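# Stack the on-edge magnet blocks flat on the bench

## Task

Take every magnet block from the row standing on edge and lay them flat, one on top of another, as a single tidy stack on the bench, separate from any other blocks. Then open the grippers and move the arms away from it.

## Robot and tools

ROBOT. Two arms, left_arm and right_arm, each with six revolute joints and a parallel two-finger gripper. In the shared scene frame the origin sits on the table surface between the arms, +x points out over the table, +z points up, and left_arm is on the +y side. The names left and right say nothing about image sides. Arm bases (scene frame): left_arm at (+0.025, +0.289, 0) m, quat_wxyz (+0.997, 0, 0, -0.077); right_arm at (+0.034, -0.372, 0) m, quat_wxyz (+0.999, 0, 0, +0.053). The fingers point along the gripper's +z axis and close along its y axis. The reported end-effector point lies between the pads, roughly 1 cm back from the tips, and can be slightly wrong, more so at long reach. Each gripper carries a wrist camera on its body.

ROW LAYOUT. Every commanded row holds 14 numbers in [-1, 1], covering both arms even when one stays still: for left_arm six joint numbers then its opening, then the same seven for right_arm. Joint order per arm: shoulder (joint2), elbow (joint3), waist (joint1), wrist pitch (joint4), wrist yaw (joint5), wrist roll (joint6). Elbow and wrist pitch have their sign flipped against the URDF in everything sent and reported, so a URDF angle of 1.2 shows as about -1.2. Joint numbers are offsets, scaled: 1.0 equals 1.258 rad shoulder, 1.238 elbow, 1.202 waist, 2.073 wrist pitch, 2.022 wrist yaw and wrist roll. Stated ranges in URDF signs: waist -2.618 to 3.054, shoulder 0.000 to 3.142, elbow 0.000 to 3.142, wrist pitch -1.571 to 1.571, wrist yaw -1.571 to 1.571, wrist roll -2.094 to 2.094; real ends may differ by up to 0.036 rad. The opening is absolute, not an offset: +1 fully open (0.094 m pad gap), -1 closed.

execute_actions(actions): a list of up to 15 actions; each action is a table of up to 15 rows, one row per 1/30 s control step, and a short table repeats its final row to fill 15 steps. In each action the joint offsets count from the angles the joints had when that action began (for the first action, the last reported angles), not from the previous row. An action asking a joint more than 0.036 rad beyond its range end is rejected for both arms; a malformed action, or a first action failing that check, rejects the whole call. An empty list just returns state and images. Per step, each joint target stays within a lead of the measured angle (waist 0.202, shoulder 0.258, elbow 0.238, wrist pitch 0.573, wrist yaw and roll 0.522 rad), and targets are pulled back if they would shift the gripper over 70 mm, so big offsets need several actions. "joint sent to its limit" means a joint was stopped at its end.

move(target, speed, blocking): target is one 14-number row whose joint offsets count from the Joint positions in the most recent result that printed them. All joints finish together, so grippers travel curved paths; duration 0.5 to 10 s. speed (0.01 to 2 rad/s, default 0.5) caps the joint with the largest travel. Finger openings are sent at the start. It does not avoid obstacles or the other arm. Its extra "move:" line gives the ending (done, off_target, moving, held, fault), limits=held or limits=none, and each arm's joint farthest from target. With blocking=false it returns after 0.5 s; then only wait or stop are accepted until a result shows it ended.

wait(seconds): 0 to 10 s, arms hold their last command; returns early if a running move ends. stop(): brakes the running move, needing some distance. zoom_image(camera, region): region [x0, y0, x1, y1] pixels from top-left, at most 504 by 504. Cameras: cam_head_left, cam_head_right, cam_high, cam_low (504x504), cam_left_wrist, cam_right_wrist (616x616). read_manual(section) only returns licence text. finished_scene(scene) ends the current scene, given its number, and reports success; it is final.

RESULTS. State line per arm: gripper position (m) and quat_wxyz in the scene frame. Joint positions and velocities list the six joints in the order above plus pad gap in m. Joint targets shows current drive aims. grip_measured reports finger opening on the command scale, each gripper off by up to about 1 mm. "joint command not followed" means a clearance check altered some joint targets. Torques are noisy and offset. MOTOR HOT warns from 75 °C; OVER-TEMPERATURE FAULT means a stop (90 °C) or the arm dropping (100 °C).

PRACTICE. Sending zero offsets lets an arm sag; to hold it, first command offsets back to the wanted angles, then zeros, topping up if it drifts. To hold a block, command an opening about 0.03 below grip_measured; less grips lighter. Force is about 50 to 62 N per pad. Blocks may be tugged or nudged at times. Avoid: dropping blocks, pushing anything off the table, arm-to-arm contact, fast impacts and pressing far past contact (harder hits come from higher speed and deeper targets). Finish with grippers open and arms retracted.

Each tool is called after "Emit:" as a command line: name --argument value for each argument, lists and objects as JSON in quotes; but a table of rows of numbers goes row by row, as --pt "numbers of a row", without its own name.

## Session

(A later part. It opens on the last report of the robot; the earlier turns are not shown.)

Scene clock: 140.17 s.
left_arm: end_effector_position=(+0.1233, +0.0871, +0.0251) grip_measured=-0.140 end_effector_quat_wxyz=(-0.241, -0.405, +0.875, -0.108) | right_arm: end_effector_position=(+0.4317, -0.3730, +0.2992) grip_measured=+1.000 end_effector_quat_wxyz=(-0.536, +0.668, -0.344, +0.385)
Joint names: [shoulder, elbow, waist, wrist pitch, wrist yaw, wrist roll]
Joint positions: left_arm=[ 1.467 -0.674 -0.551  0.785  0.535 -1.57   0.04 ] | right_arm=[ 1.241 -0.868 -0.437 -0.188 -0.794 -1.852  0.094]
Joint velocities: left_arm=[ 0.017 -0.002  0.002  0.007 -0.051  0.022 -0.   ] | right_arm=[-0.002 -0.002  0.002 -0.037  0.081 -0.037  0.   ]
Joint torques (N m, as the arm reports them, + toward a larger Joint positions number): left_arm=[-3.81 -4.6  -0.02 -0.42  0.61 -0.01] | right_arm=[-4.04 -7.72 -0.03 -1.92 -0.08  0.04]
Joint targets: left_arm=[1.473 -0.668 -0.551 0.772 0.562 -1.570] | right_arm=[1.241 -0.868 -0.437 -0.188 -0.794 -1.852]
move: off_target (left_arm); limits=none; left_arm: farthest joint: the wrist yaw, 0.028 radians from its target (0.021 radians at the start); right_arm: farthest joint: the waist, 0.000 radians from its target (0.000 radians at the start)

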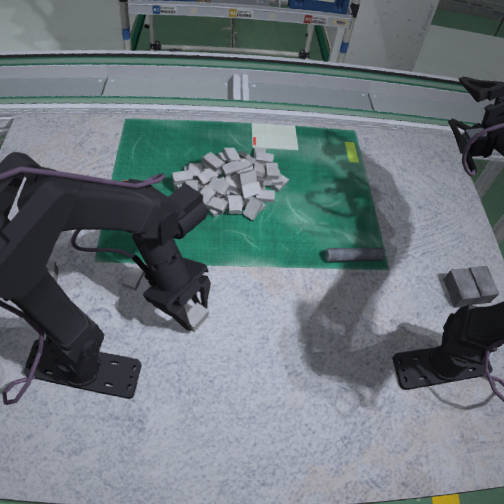

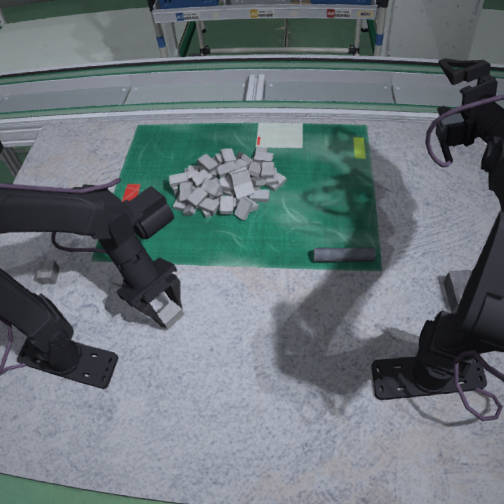

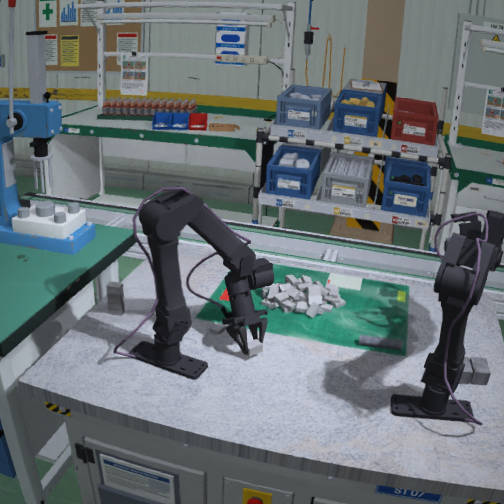

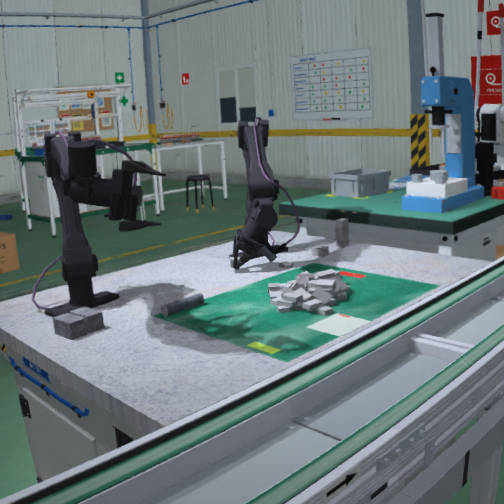

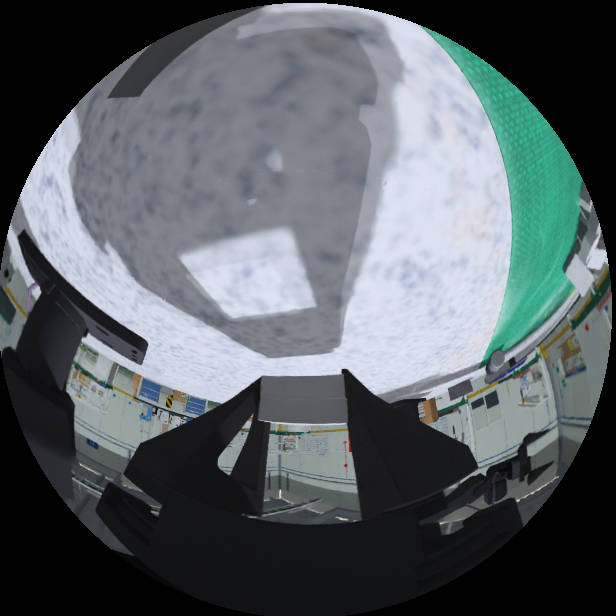

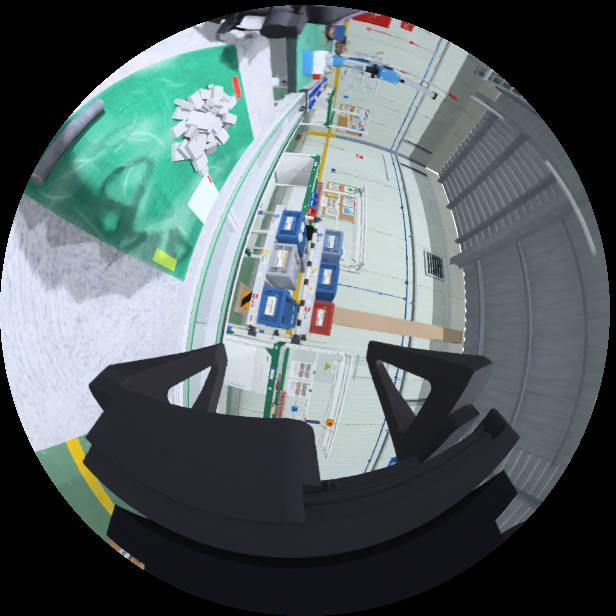

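Emit:
move --target '[0.02,0.042,0,-0.04,0.012,0,-0.2,0,0,0,0,0,0,1]' --speed 0.08

Emit:
zoom_image --camera "cam_high" --region '[200,300,290,370]'

Scene clock: 146.10 s.
left_arm: end_effector_position=(+0.1228, +0.0882, +0.0132) grip_measured=-0.140 end_effector_quat_wxyz=(-0.238, -0.404, +0.876, -0.112) | right_arm: end_effector_position=(+0.4317, -0.3730, +0.2992) grip_measured=+1.000 end_effector_quat_wxyz=(-0.536, +0.668, -0.344, +0.385)
Joint names: [shoulder, elbow, waist, wrist pitch, wrist yaw, wrist roll]
Joint positions: left_arm=[ 1.483 -0.633 -0.551  0.716  0.532 -1.57   0.04 ] | right_arm=[ 1.241 -0.868 -0.437 -0.188 -0.794 -1.852  0.094]
Joint velocities: left_arm=[ 0.002  0.002  0.007 -0.081  0.037  0.022 -0.001] | right_arm=[ 0.002 -0.007 -0.002  0.037  0.037  0.037  0.   ]
Joint torques (N m, as the arm reports them, + toward a larger Joint positions number): left_arm=[-3.61 -4.13 -0.01 -0.46  0.62  0.  ] | right_arm=[-4.02 -7.8  -0.03 -1.93 -0.07  0.03]
Joint targets: left_arm=[1.492 -0.622 -0.551 0.702 0.559 -1.570] | right_arm=[1.241 -0.868 -0.437 -0.188 -0.794 -1.852]
move: off_target (left_arm); limits=none; left_arm: farthest joint: the wrist yaw, 0.028 radians from its target (0.025 radians at the start); right_arm: farthest joint: the waist, 0.000 radians from its target (0.000 radians at the start)

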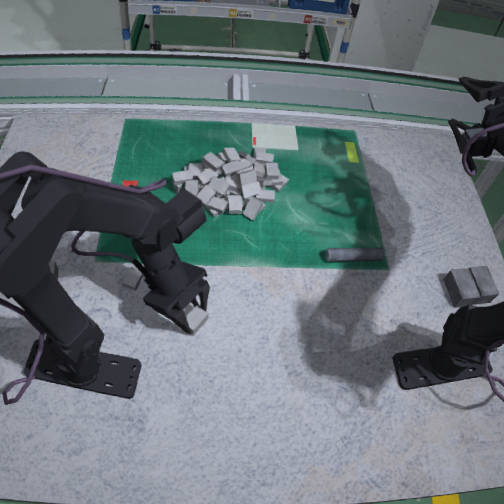

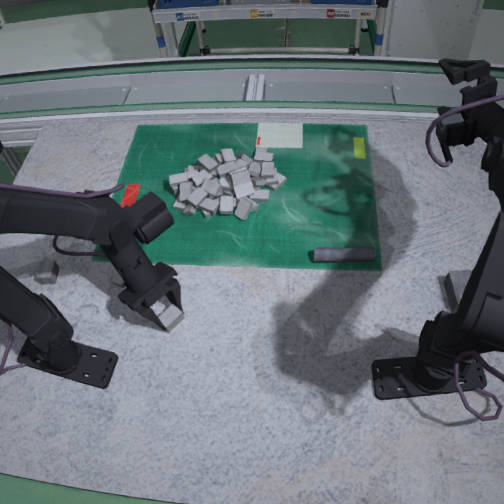

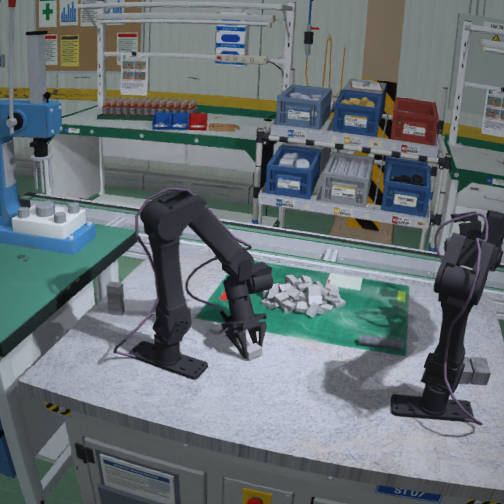

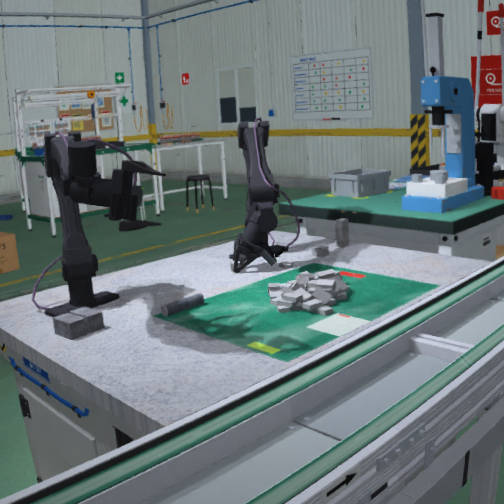

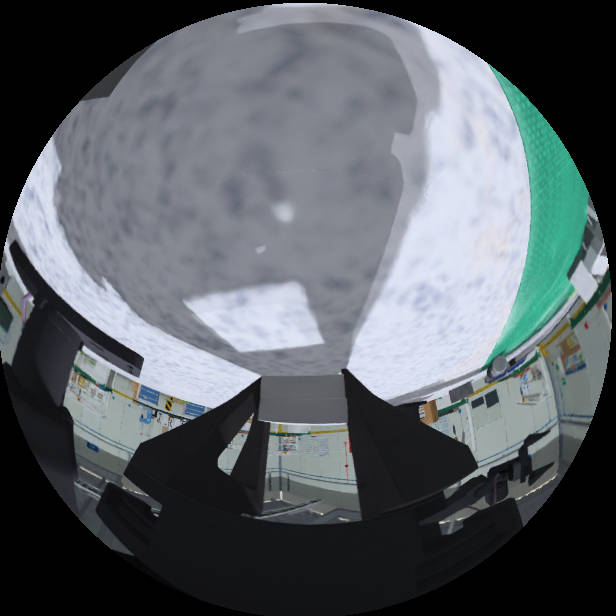

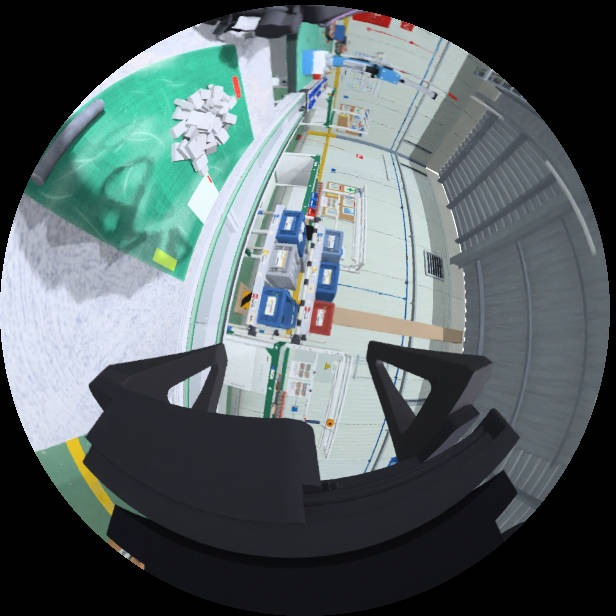

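Region (200, 300, 290, 370) of cam_high's 504x504 image, scaled by 5.600, with more detail than that image has.

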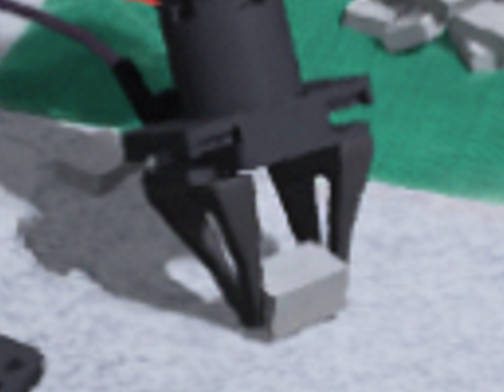

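Emit:
execute_actions --actions '[[[0.01,0.014,0,-0.01,0.013,0,-0.2,0,0,0,0,0,0,1]],[[0,0,0,0,0.013,0,-0.1,0,0,0,0,0,0,1]],[[0,0,0,0,0.013,0,0.5,0,0,0,0,0,0,1]]]'

Emit:
move --target '[-0.12,-0.27,0,0.23,0,0,1,0,0,0,0,0,0,1]'

Emit:
move --target '[0,0,0.415,0,-0.77,-0.255,1,0,0,0,0,0,0,1]' --speed 0.9

Scene clock: 167.70 s.
left_arm: end_effector_position=(+0.1196, +0.0843, +0.0157) grip_measured=+0.498 end_effector_quat_wxyz=(-0.251, -0.402, +0.872, -0.120) | right_arm: end_effector_position=(+0.4317, -0.3730, +0.2992) grip_measured=+1.000 end_effector_quat_wxyz=(-0.536, +0.668, -0.344, +0.385)
Joint names: [shoulder, elbow, waist, wrist pitch, wrist yaw, wrist roll]
Joint positions: left_arm=[ 1.483 -0.63  -0.551  0.711  0.564 -1.57   0.07 ] | right_arm=[ 1.241 -0.868 -0.437 -0.188 -0.794 -1.852  0.094]
Joint velocities: left_arm=[ 0.007 -0.017  0.017  0.022 -0.037 -0.007  0.   ] | right_arm=[ 0.012  0.007  0.002  0.022 -0.022 -0.022  0.   ]
Joint torques (N m, as the arm reports them, + toward a larger Joint positions number): left_arm=[-4.31 -4.94  0.01 -0.29  0.48  0.  ] | right_arm=[-3.98 -7.75 -0.03 -1.94 -0.08  0.03]
Joint targets: left_arm=[1.483 -0.630 -0.551 0.711 0.575 -1.570] | right_arm=[1.241 -0.868 -0.437 -0.188 -0.794 -1.852]

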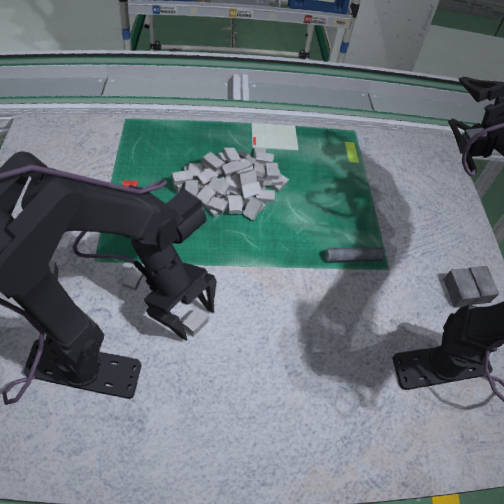

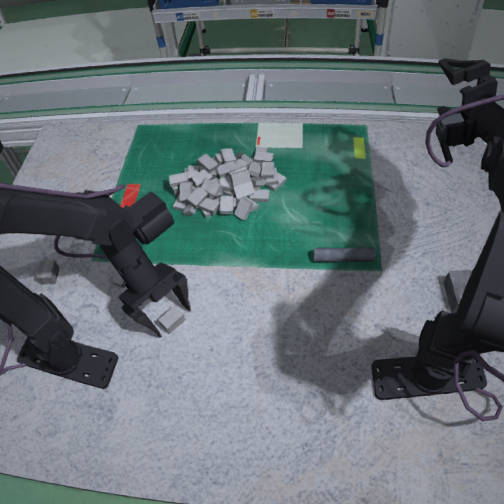

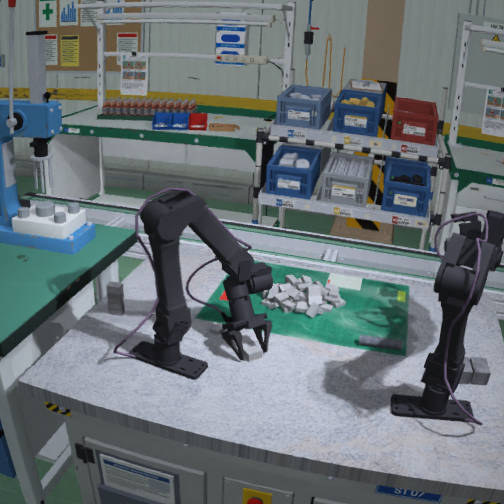

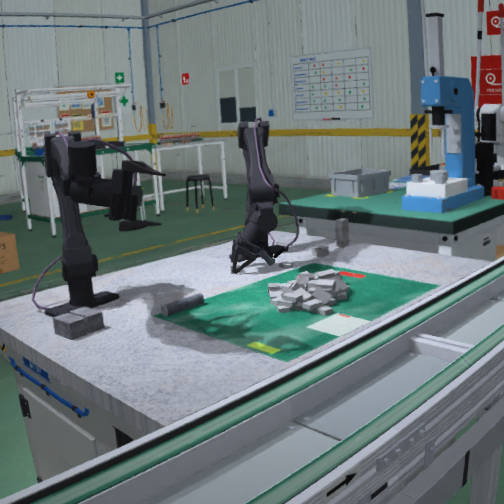

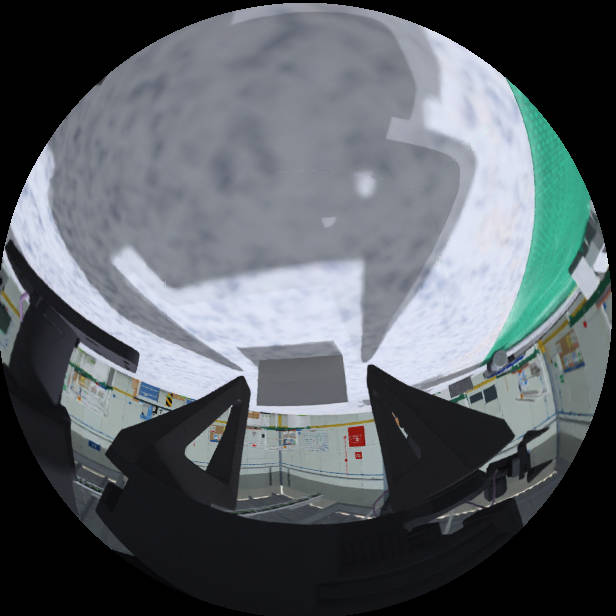

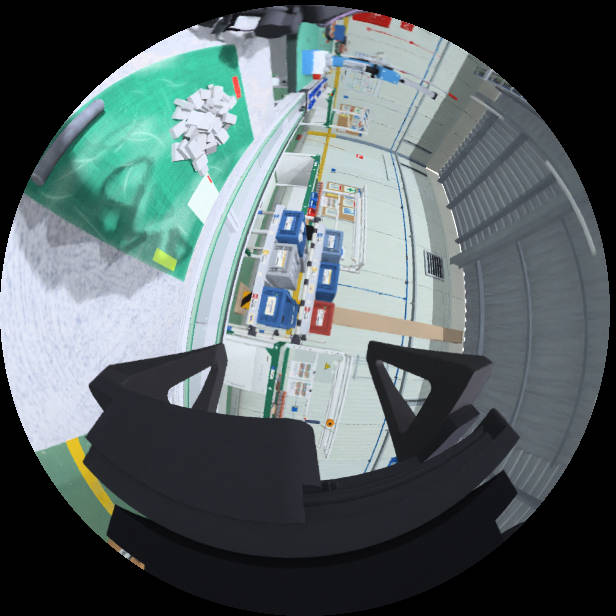

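Scene clock: 169.43 s.
left_arm: end_effector_position=(+0.1253, +0.0795, +0.1149) grip_measured=+1.000 end_effector_quat_wxyz=(-0.251, -0.402, +0.872, -0.120) | right_arm: end_effector_position=(+0.4317, -0.3730, +0.2992) grip_measured=+1.000 end_effector_quat_wxyz=(-0.536, +0.668, -0.344, +0.385)
Joint names: [shoulder, elbow, waist, wrist pitch, wrist yaw, wrist roll]
Joint positions: left_arm=[ 1.348 -0.947 -0.551  1.163  0.564 -1.57   0.094] | right_arm=[ 1.241 -0.868 -0.437 -0.188 -0.794 -1.852  0.094]
Joint velocities: left_arm=[-0.007  0.007  0.002  0.066  0.037  0.037  0.   ] | right_arm=[-0.012  0.017  0.002  0.081 -0.022  0.022  0.   ]
Joint torques (N m, as the arm reports them, + toward a larger Joint positions number): left_arm=[-5.11 -6.99  0.01 -0.02  0.34  0.  ] | right_arm=[-4.02 -7.76 -0.05 -1.93 -0.07  0.04]
Joint targets: left_arm=[1.332 -0.965 -0.551 1.188 0.564 -1.570] | right_arm=[1.241 -0.868 -0.437 -0.188 -0.794 -1.852]
move: off_target (left_arm); limits=none; left_arm: farthest joint: the wrist pitch, 0.025 radians from its target (0.477 radians at the start); right_arm: farthest joint: the waist, 0.000 radians from its target (0.000 radians at the start)

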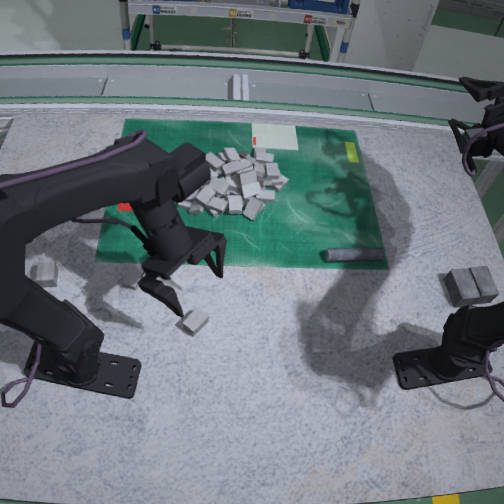

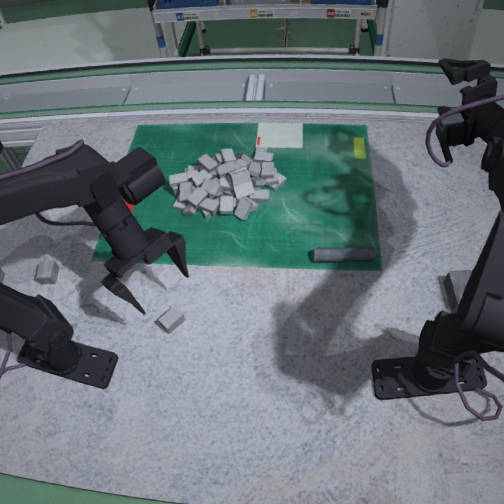

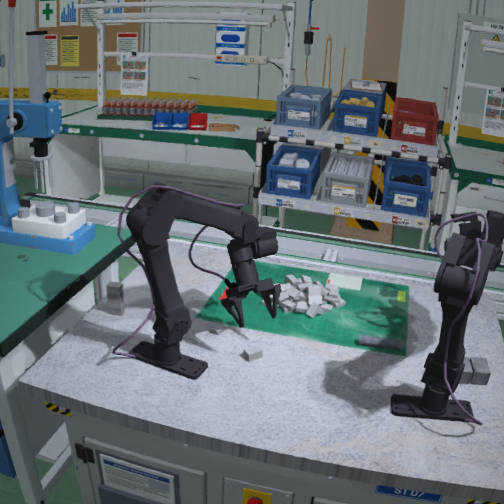

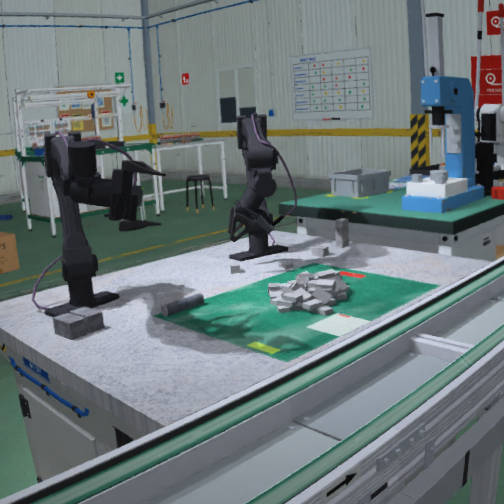

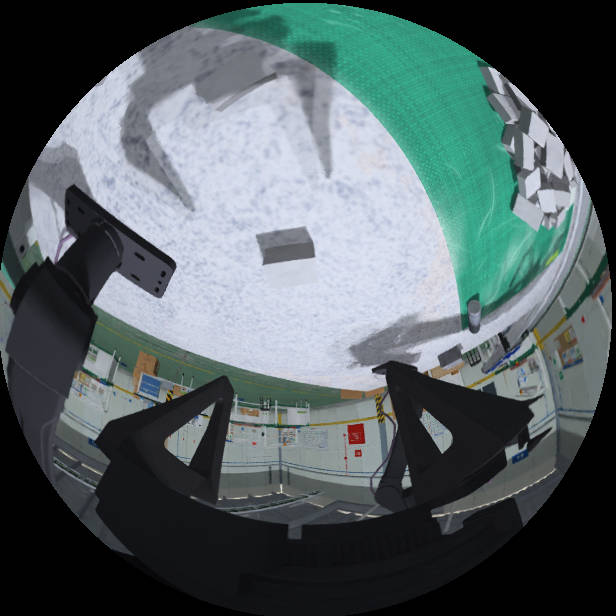

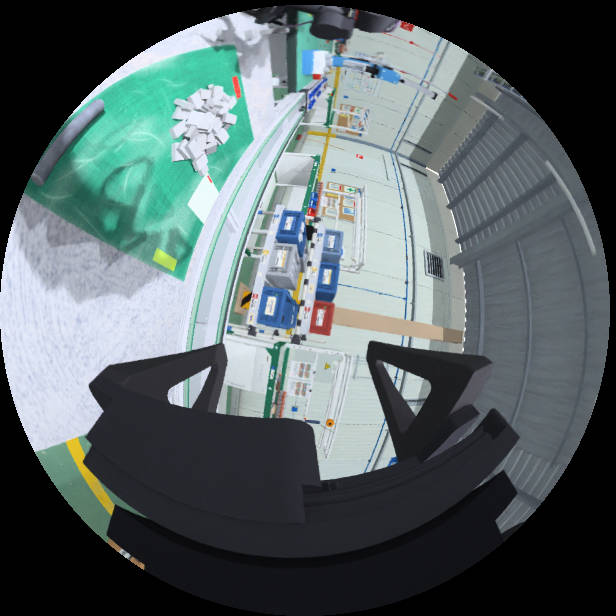

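Scene clock: 172.07 s.
left_arm: end_effector_position=(+0.2634, +0.3883, +0.1651) grip_measured=+1.000 end_effector_quat_wxyz=(-0.427, +0.712, -0.525, -0.189) | right_arm: end_effector_position=(+0.4317, -0.3730, +0.2992) grip_measured=+1.000 end_effector_quat_wxyz=(-0.536, +0.668, -0.344, +0.385)
Joint names: [shoulder, elbow, waist, wrist pitch, wrist yaw, wrist roll]
Joint positions: left_arm=[ 1.348 -0.947 -0.061  1.163 -0.972 -2.082  0.094] | right_arm=[ 1.241 -0.868 -0.437 -0.188 -0.794 -1.852  0.094]
Joint velocities: left_arm=[-0.002  0.022  0.002 -0.007  0.007 -0.007  0.   ] | right_arm=[ 0.002  0.007  0.032 -0.007  0.007 -0.051  0.   ]
Joint torques (N m, as the arm reports them, + toward a larger Joint positions number): left_arm=[-3.89 -5.74  0.73 -0.29 -0.72 -0.04] | right_arm=[-4.   -7.79 -0.04 -1.94 -0.08  0.04]
Joint targets: left_arm=[1.348 -0.947 -0.052 1.163 -0.993 -2.086] | right_arm=[1.241 -0.868 -0.437 -0.188 -0.794 -1.852]
move: off_target (left_arm); limits=none; left_arm: farthest joint: the wrist yaw, 0.021 radians from its target (1.557 radians at the start); right_arm: farthest joint: the waist, 0.000 radians from its target (0.000 radians at the start)

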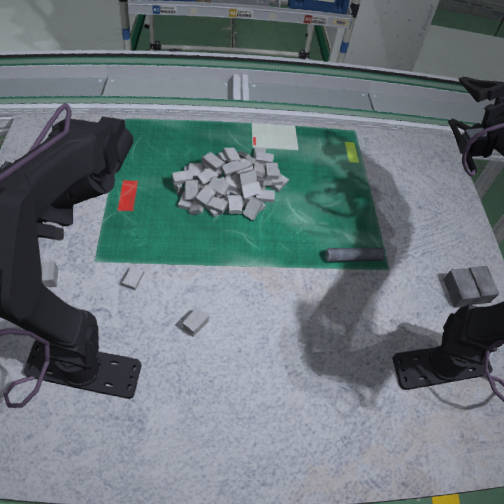

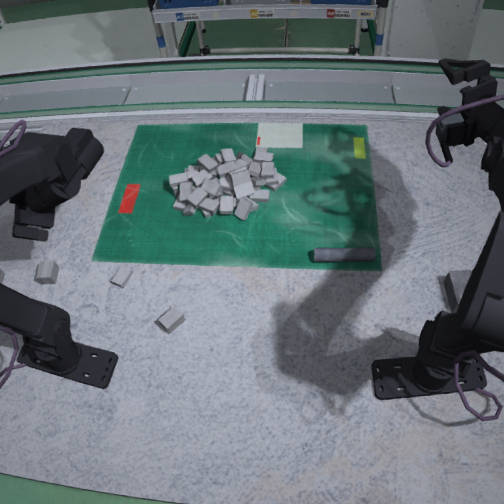

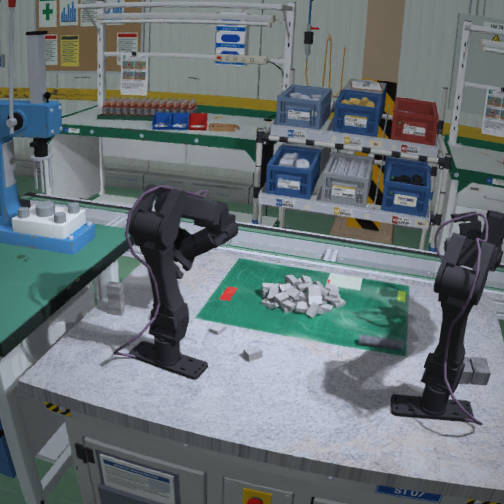

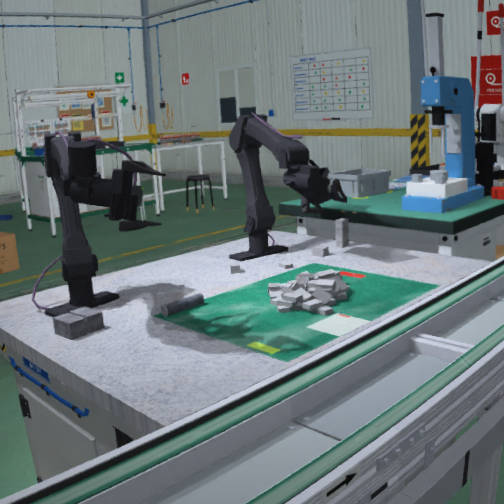

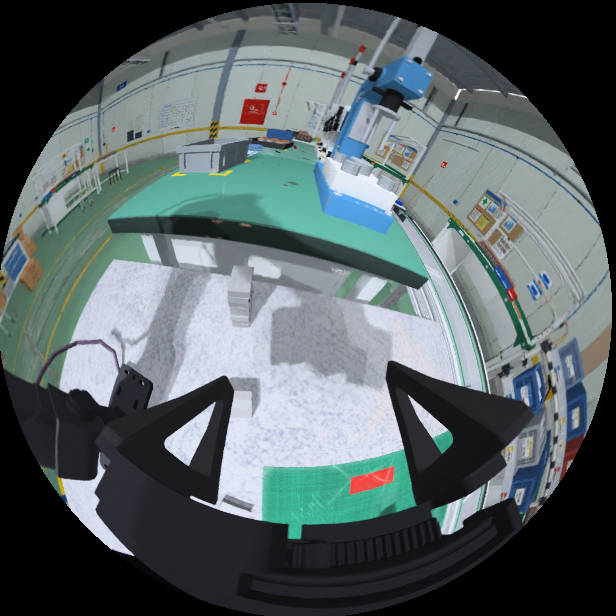

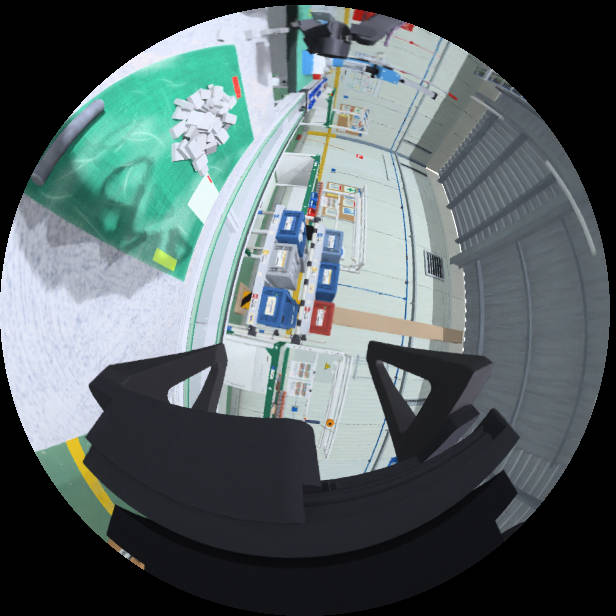

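Emit:
move --target '[0.225,0.252,0,-0.08,-0.02,0.015,1,0,0,0,0,0,0,1]'

Emit:
move --target '[0.143,0.06,0,-0.118,-0.015,0,1,0,0,0,0,0,0,1]' --speed 0.25

Scene clock: 178.20 s.
left_arm: end_effector_position=(+0.2040, +0.4034, +0.0593) grip_measured=+1.000 end_effector_quat_wxyz=(-0.343, +0.623, -0.601, -0.366) | right_arm: end_effector_position=(+0.4317, -0.3730, +0.2992) grip_measured=+1.000 end_effector_quat_wxyz=(-0.536, +0.668, -0.344, +0.385)
Joint names: [shoulder, elbow, waist, wrist pitch, wrist yaw, wrist roll]
Joint positions: left_arm=[ 1.625 -0.642 -0.061  1.016 -0.993 -2.056  0.094] | right_arm=[ 1.241 -0.868 -0.437 -0.188 -0.794 -1.852  0.094]
Joint velocities: left_arm=[-0.007 -0.012 -0.012 -0.007  0.081  0.037  0.   ] | right_arm=[ 0.012 -0.022 -0.017 -0.022 -0.022 -0.037  0.   ]
Joint torques (N m, as the arm reports them, + toward a larger Joint positions number): left_arm=[-4.16 -3.39  0.    0.32 -0.68  0.04] | right_arm=[-4.01 -7.8   0.03 -1.93 -0.09  0.03]
Joint targets: left_arm=[1.631 -0.635 -0.061 0.997 -1.012 -2.051] | right_arm=[1.241 -0.868 -0.437 -0.188 -0.794 -1.852]
move: done; limits=none; left_arm: farthest joint: the wrist yaw, 0.020 radians from its target (0.040 radians at the start); right_arm: farthest joint: the waist, 0.000 radians from its target (0.000 radians at the start)

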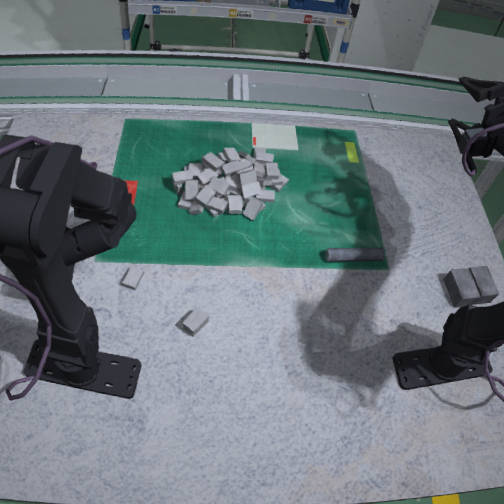

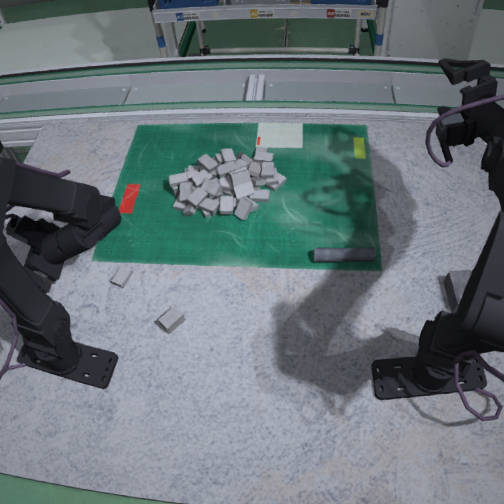

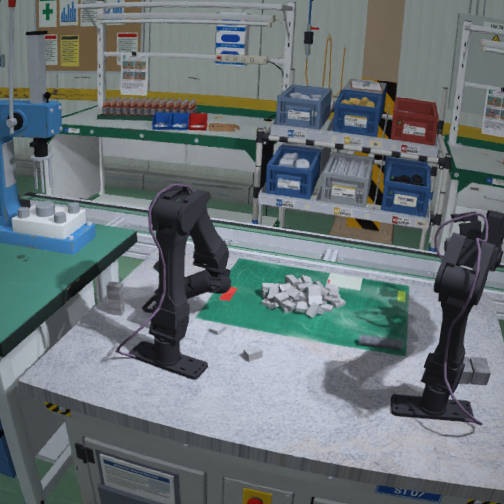

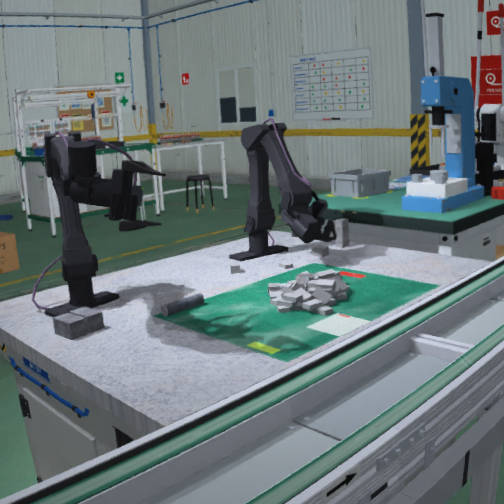

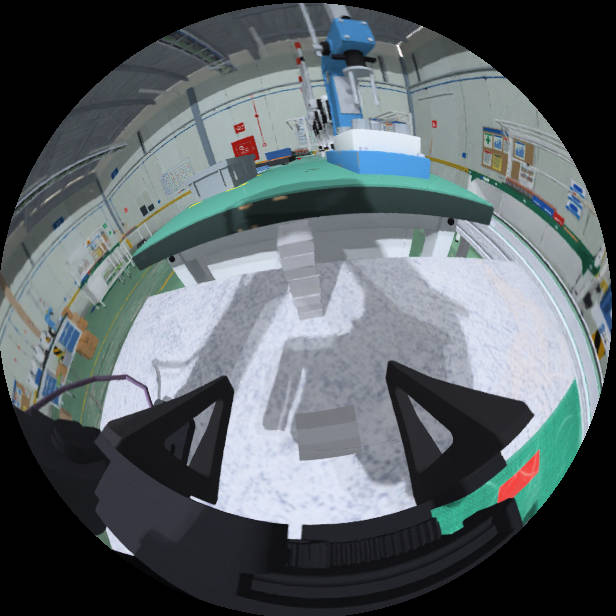

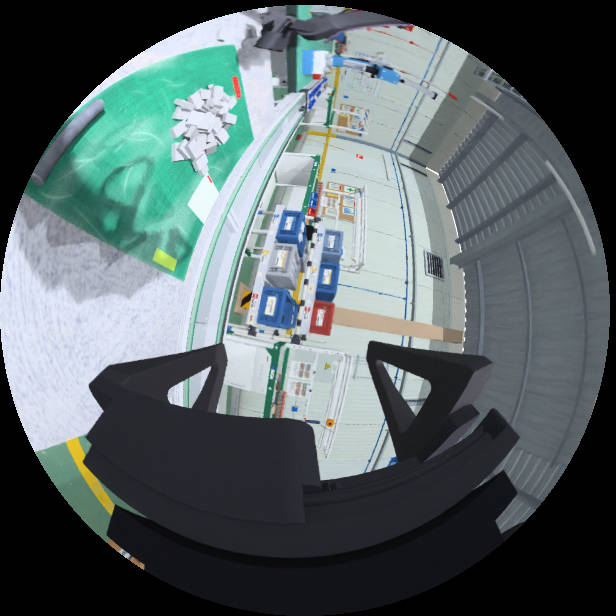

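Scene clock: 179.83 s.
left_arm: end_effector_position=(+0.2049, +0.4043, +0.0172) grip_measured=+1.000 end_effector_quat_wxyz=(-0.347, +0.619, -0.600, -0.368) | right_arm: end_effector_position=(+0.4317, -0.3730, +0.2992) grip_measured=+1.000 end_effector_quat_wxyz=(-0.536, +0.668, -0.344, +0.385)
Joint names: [shoulder, elbow, waist, wrist pitch, wrist yaw, wrist roll]
Joint positions: left_arm=[ 1.793 -0.582 -0.061  0.79  -1.004 -2.056  0.094] | right_arm=[ 1.241 -0.868 -0.437 -0.188 -0.794 -1.852  0.094]
Joint velocities: left_arm=[ 0.017 -0.002 -0.022  0.095  0.037  0.022  0.   ] | right_arm=[ 0.007 -0.002 -0.002  0.007 -0.022 -0.051  0.   ]
Joint torques (N m, as the arm reports them, + toward a larger Joint positions number): left_arm=[-4.36 -2.06 -0.01  0.31 -0.69 -0.01] | right_arm=[-4.04 -7.76  0.01 -1.93 -0.09  0.03]
Joint targets: left_arm=[1.805 -0.568 -0.061 0.771 -1.023 -2.056] | right_arm=[1.241 -0.868 -0.437 -0.188 -0.794 -1.852]
move: done; limits=none; left_arm: farthest joint: the wrist yaw, 0.019 radians from its target (0.031 radians at the start); right_arm: farthest joint: the waist, 0.000 radians from its target (0.000 radians at the start)

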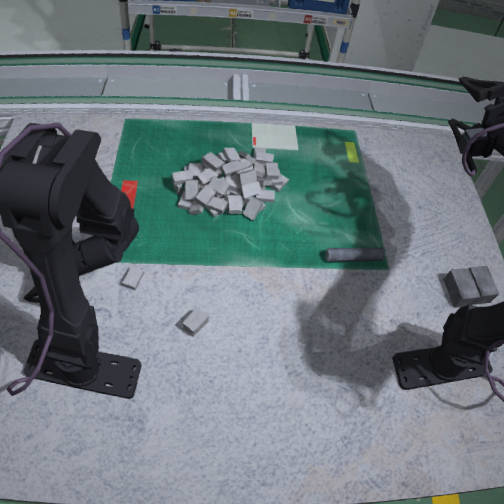

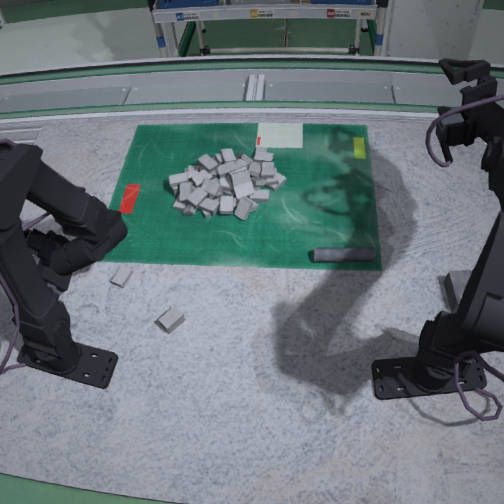

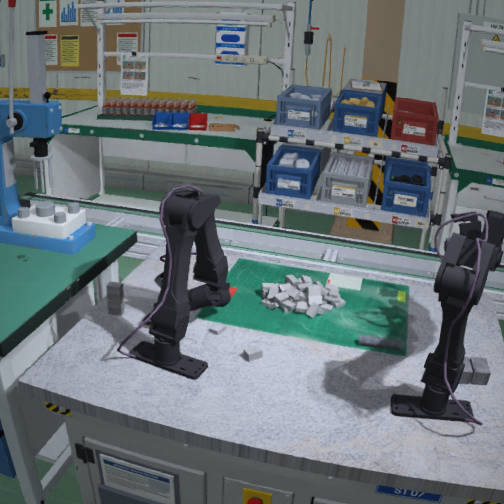

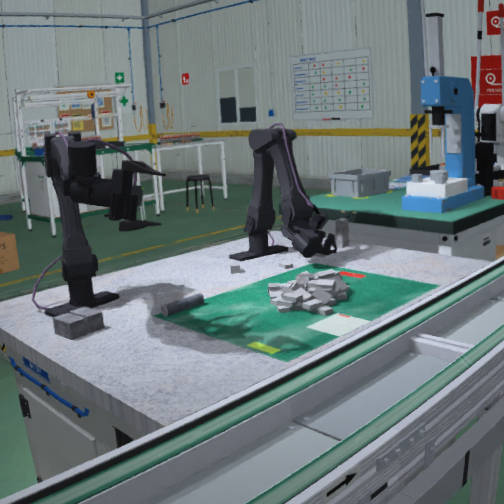

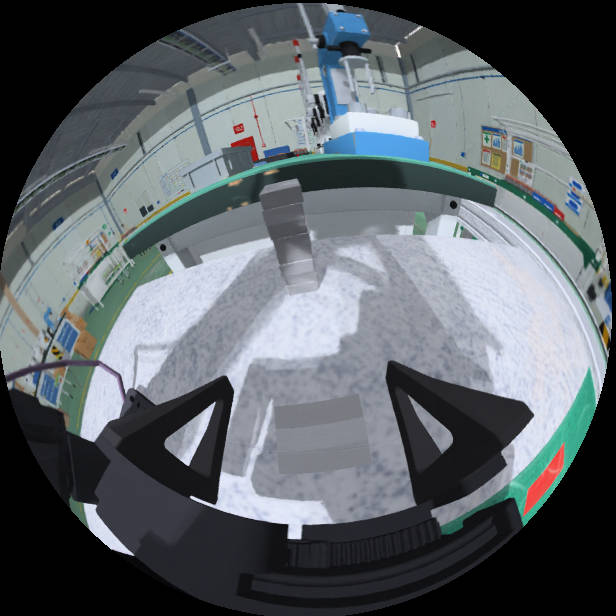

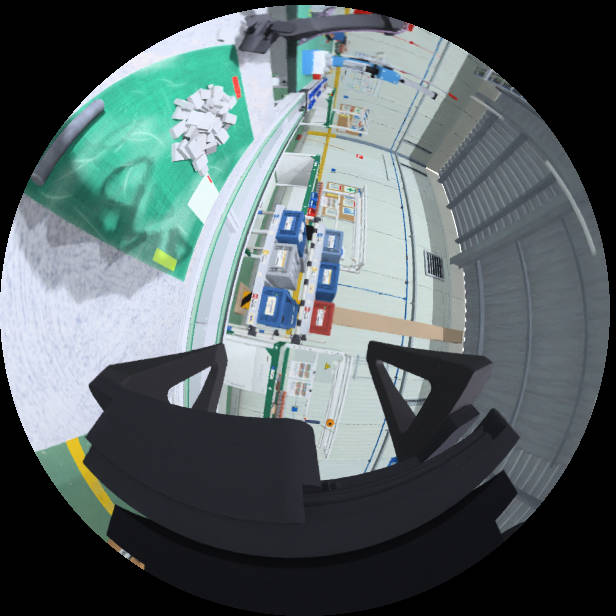

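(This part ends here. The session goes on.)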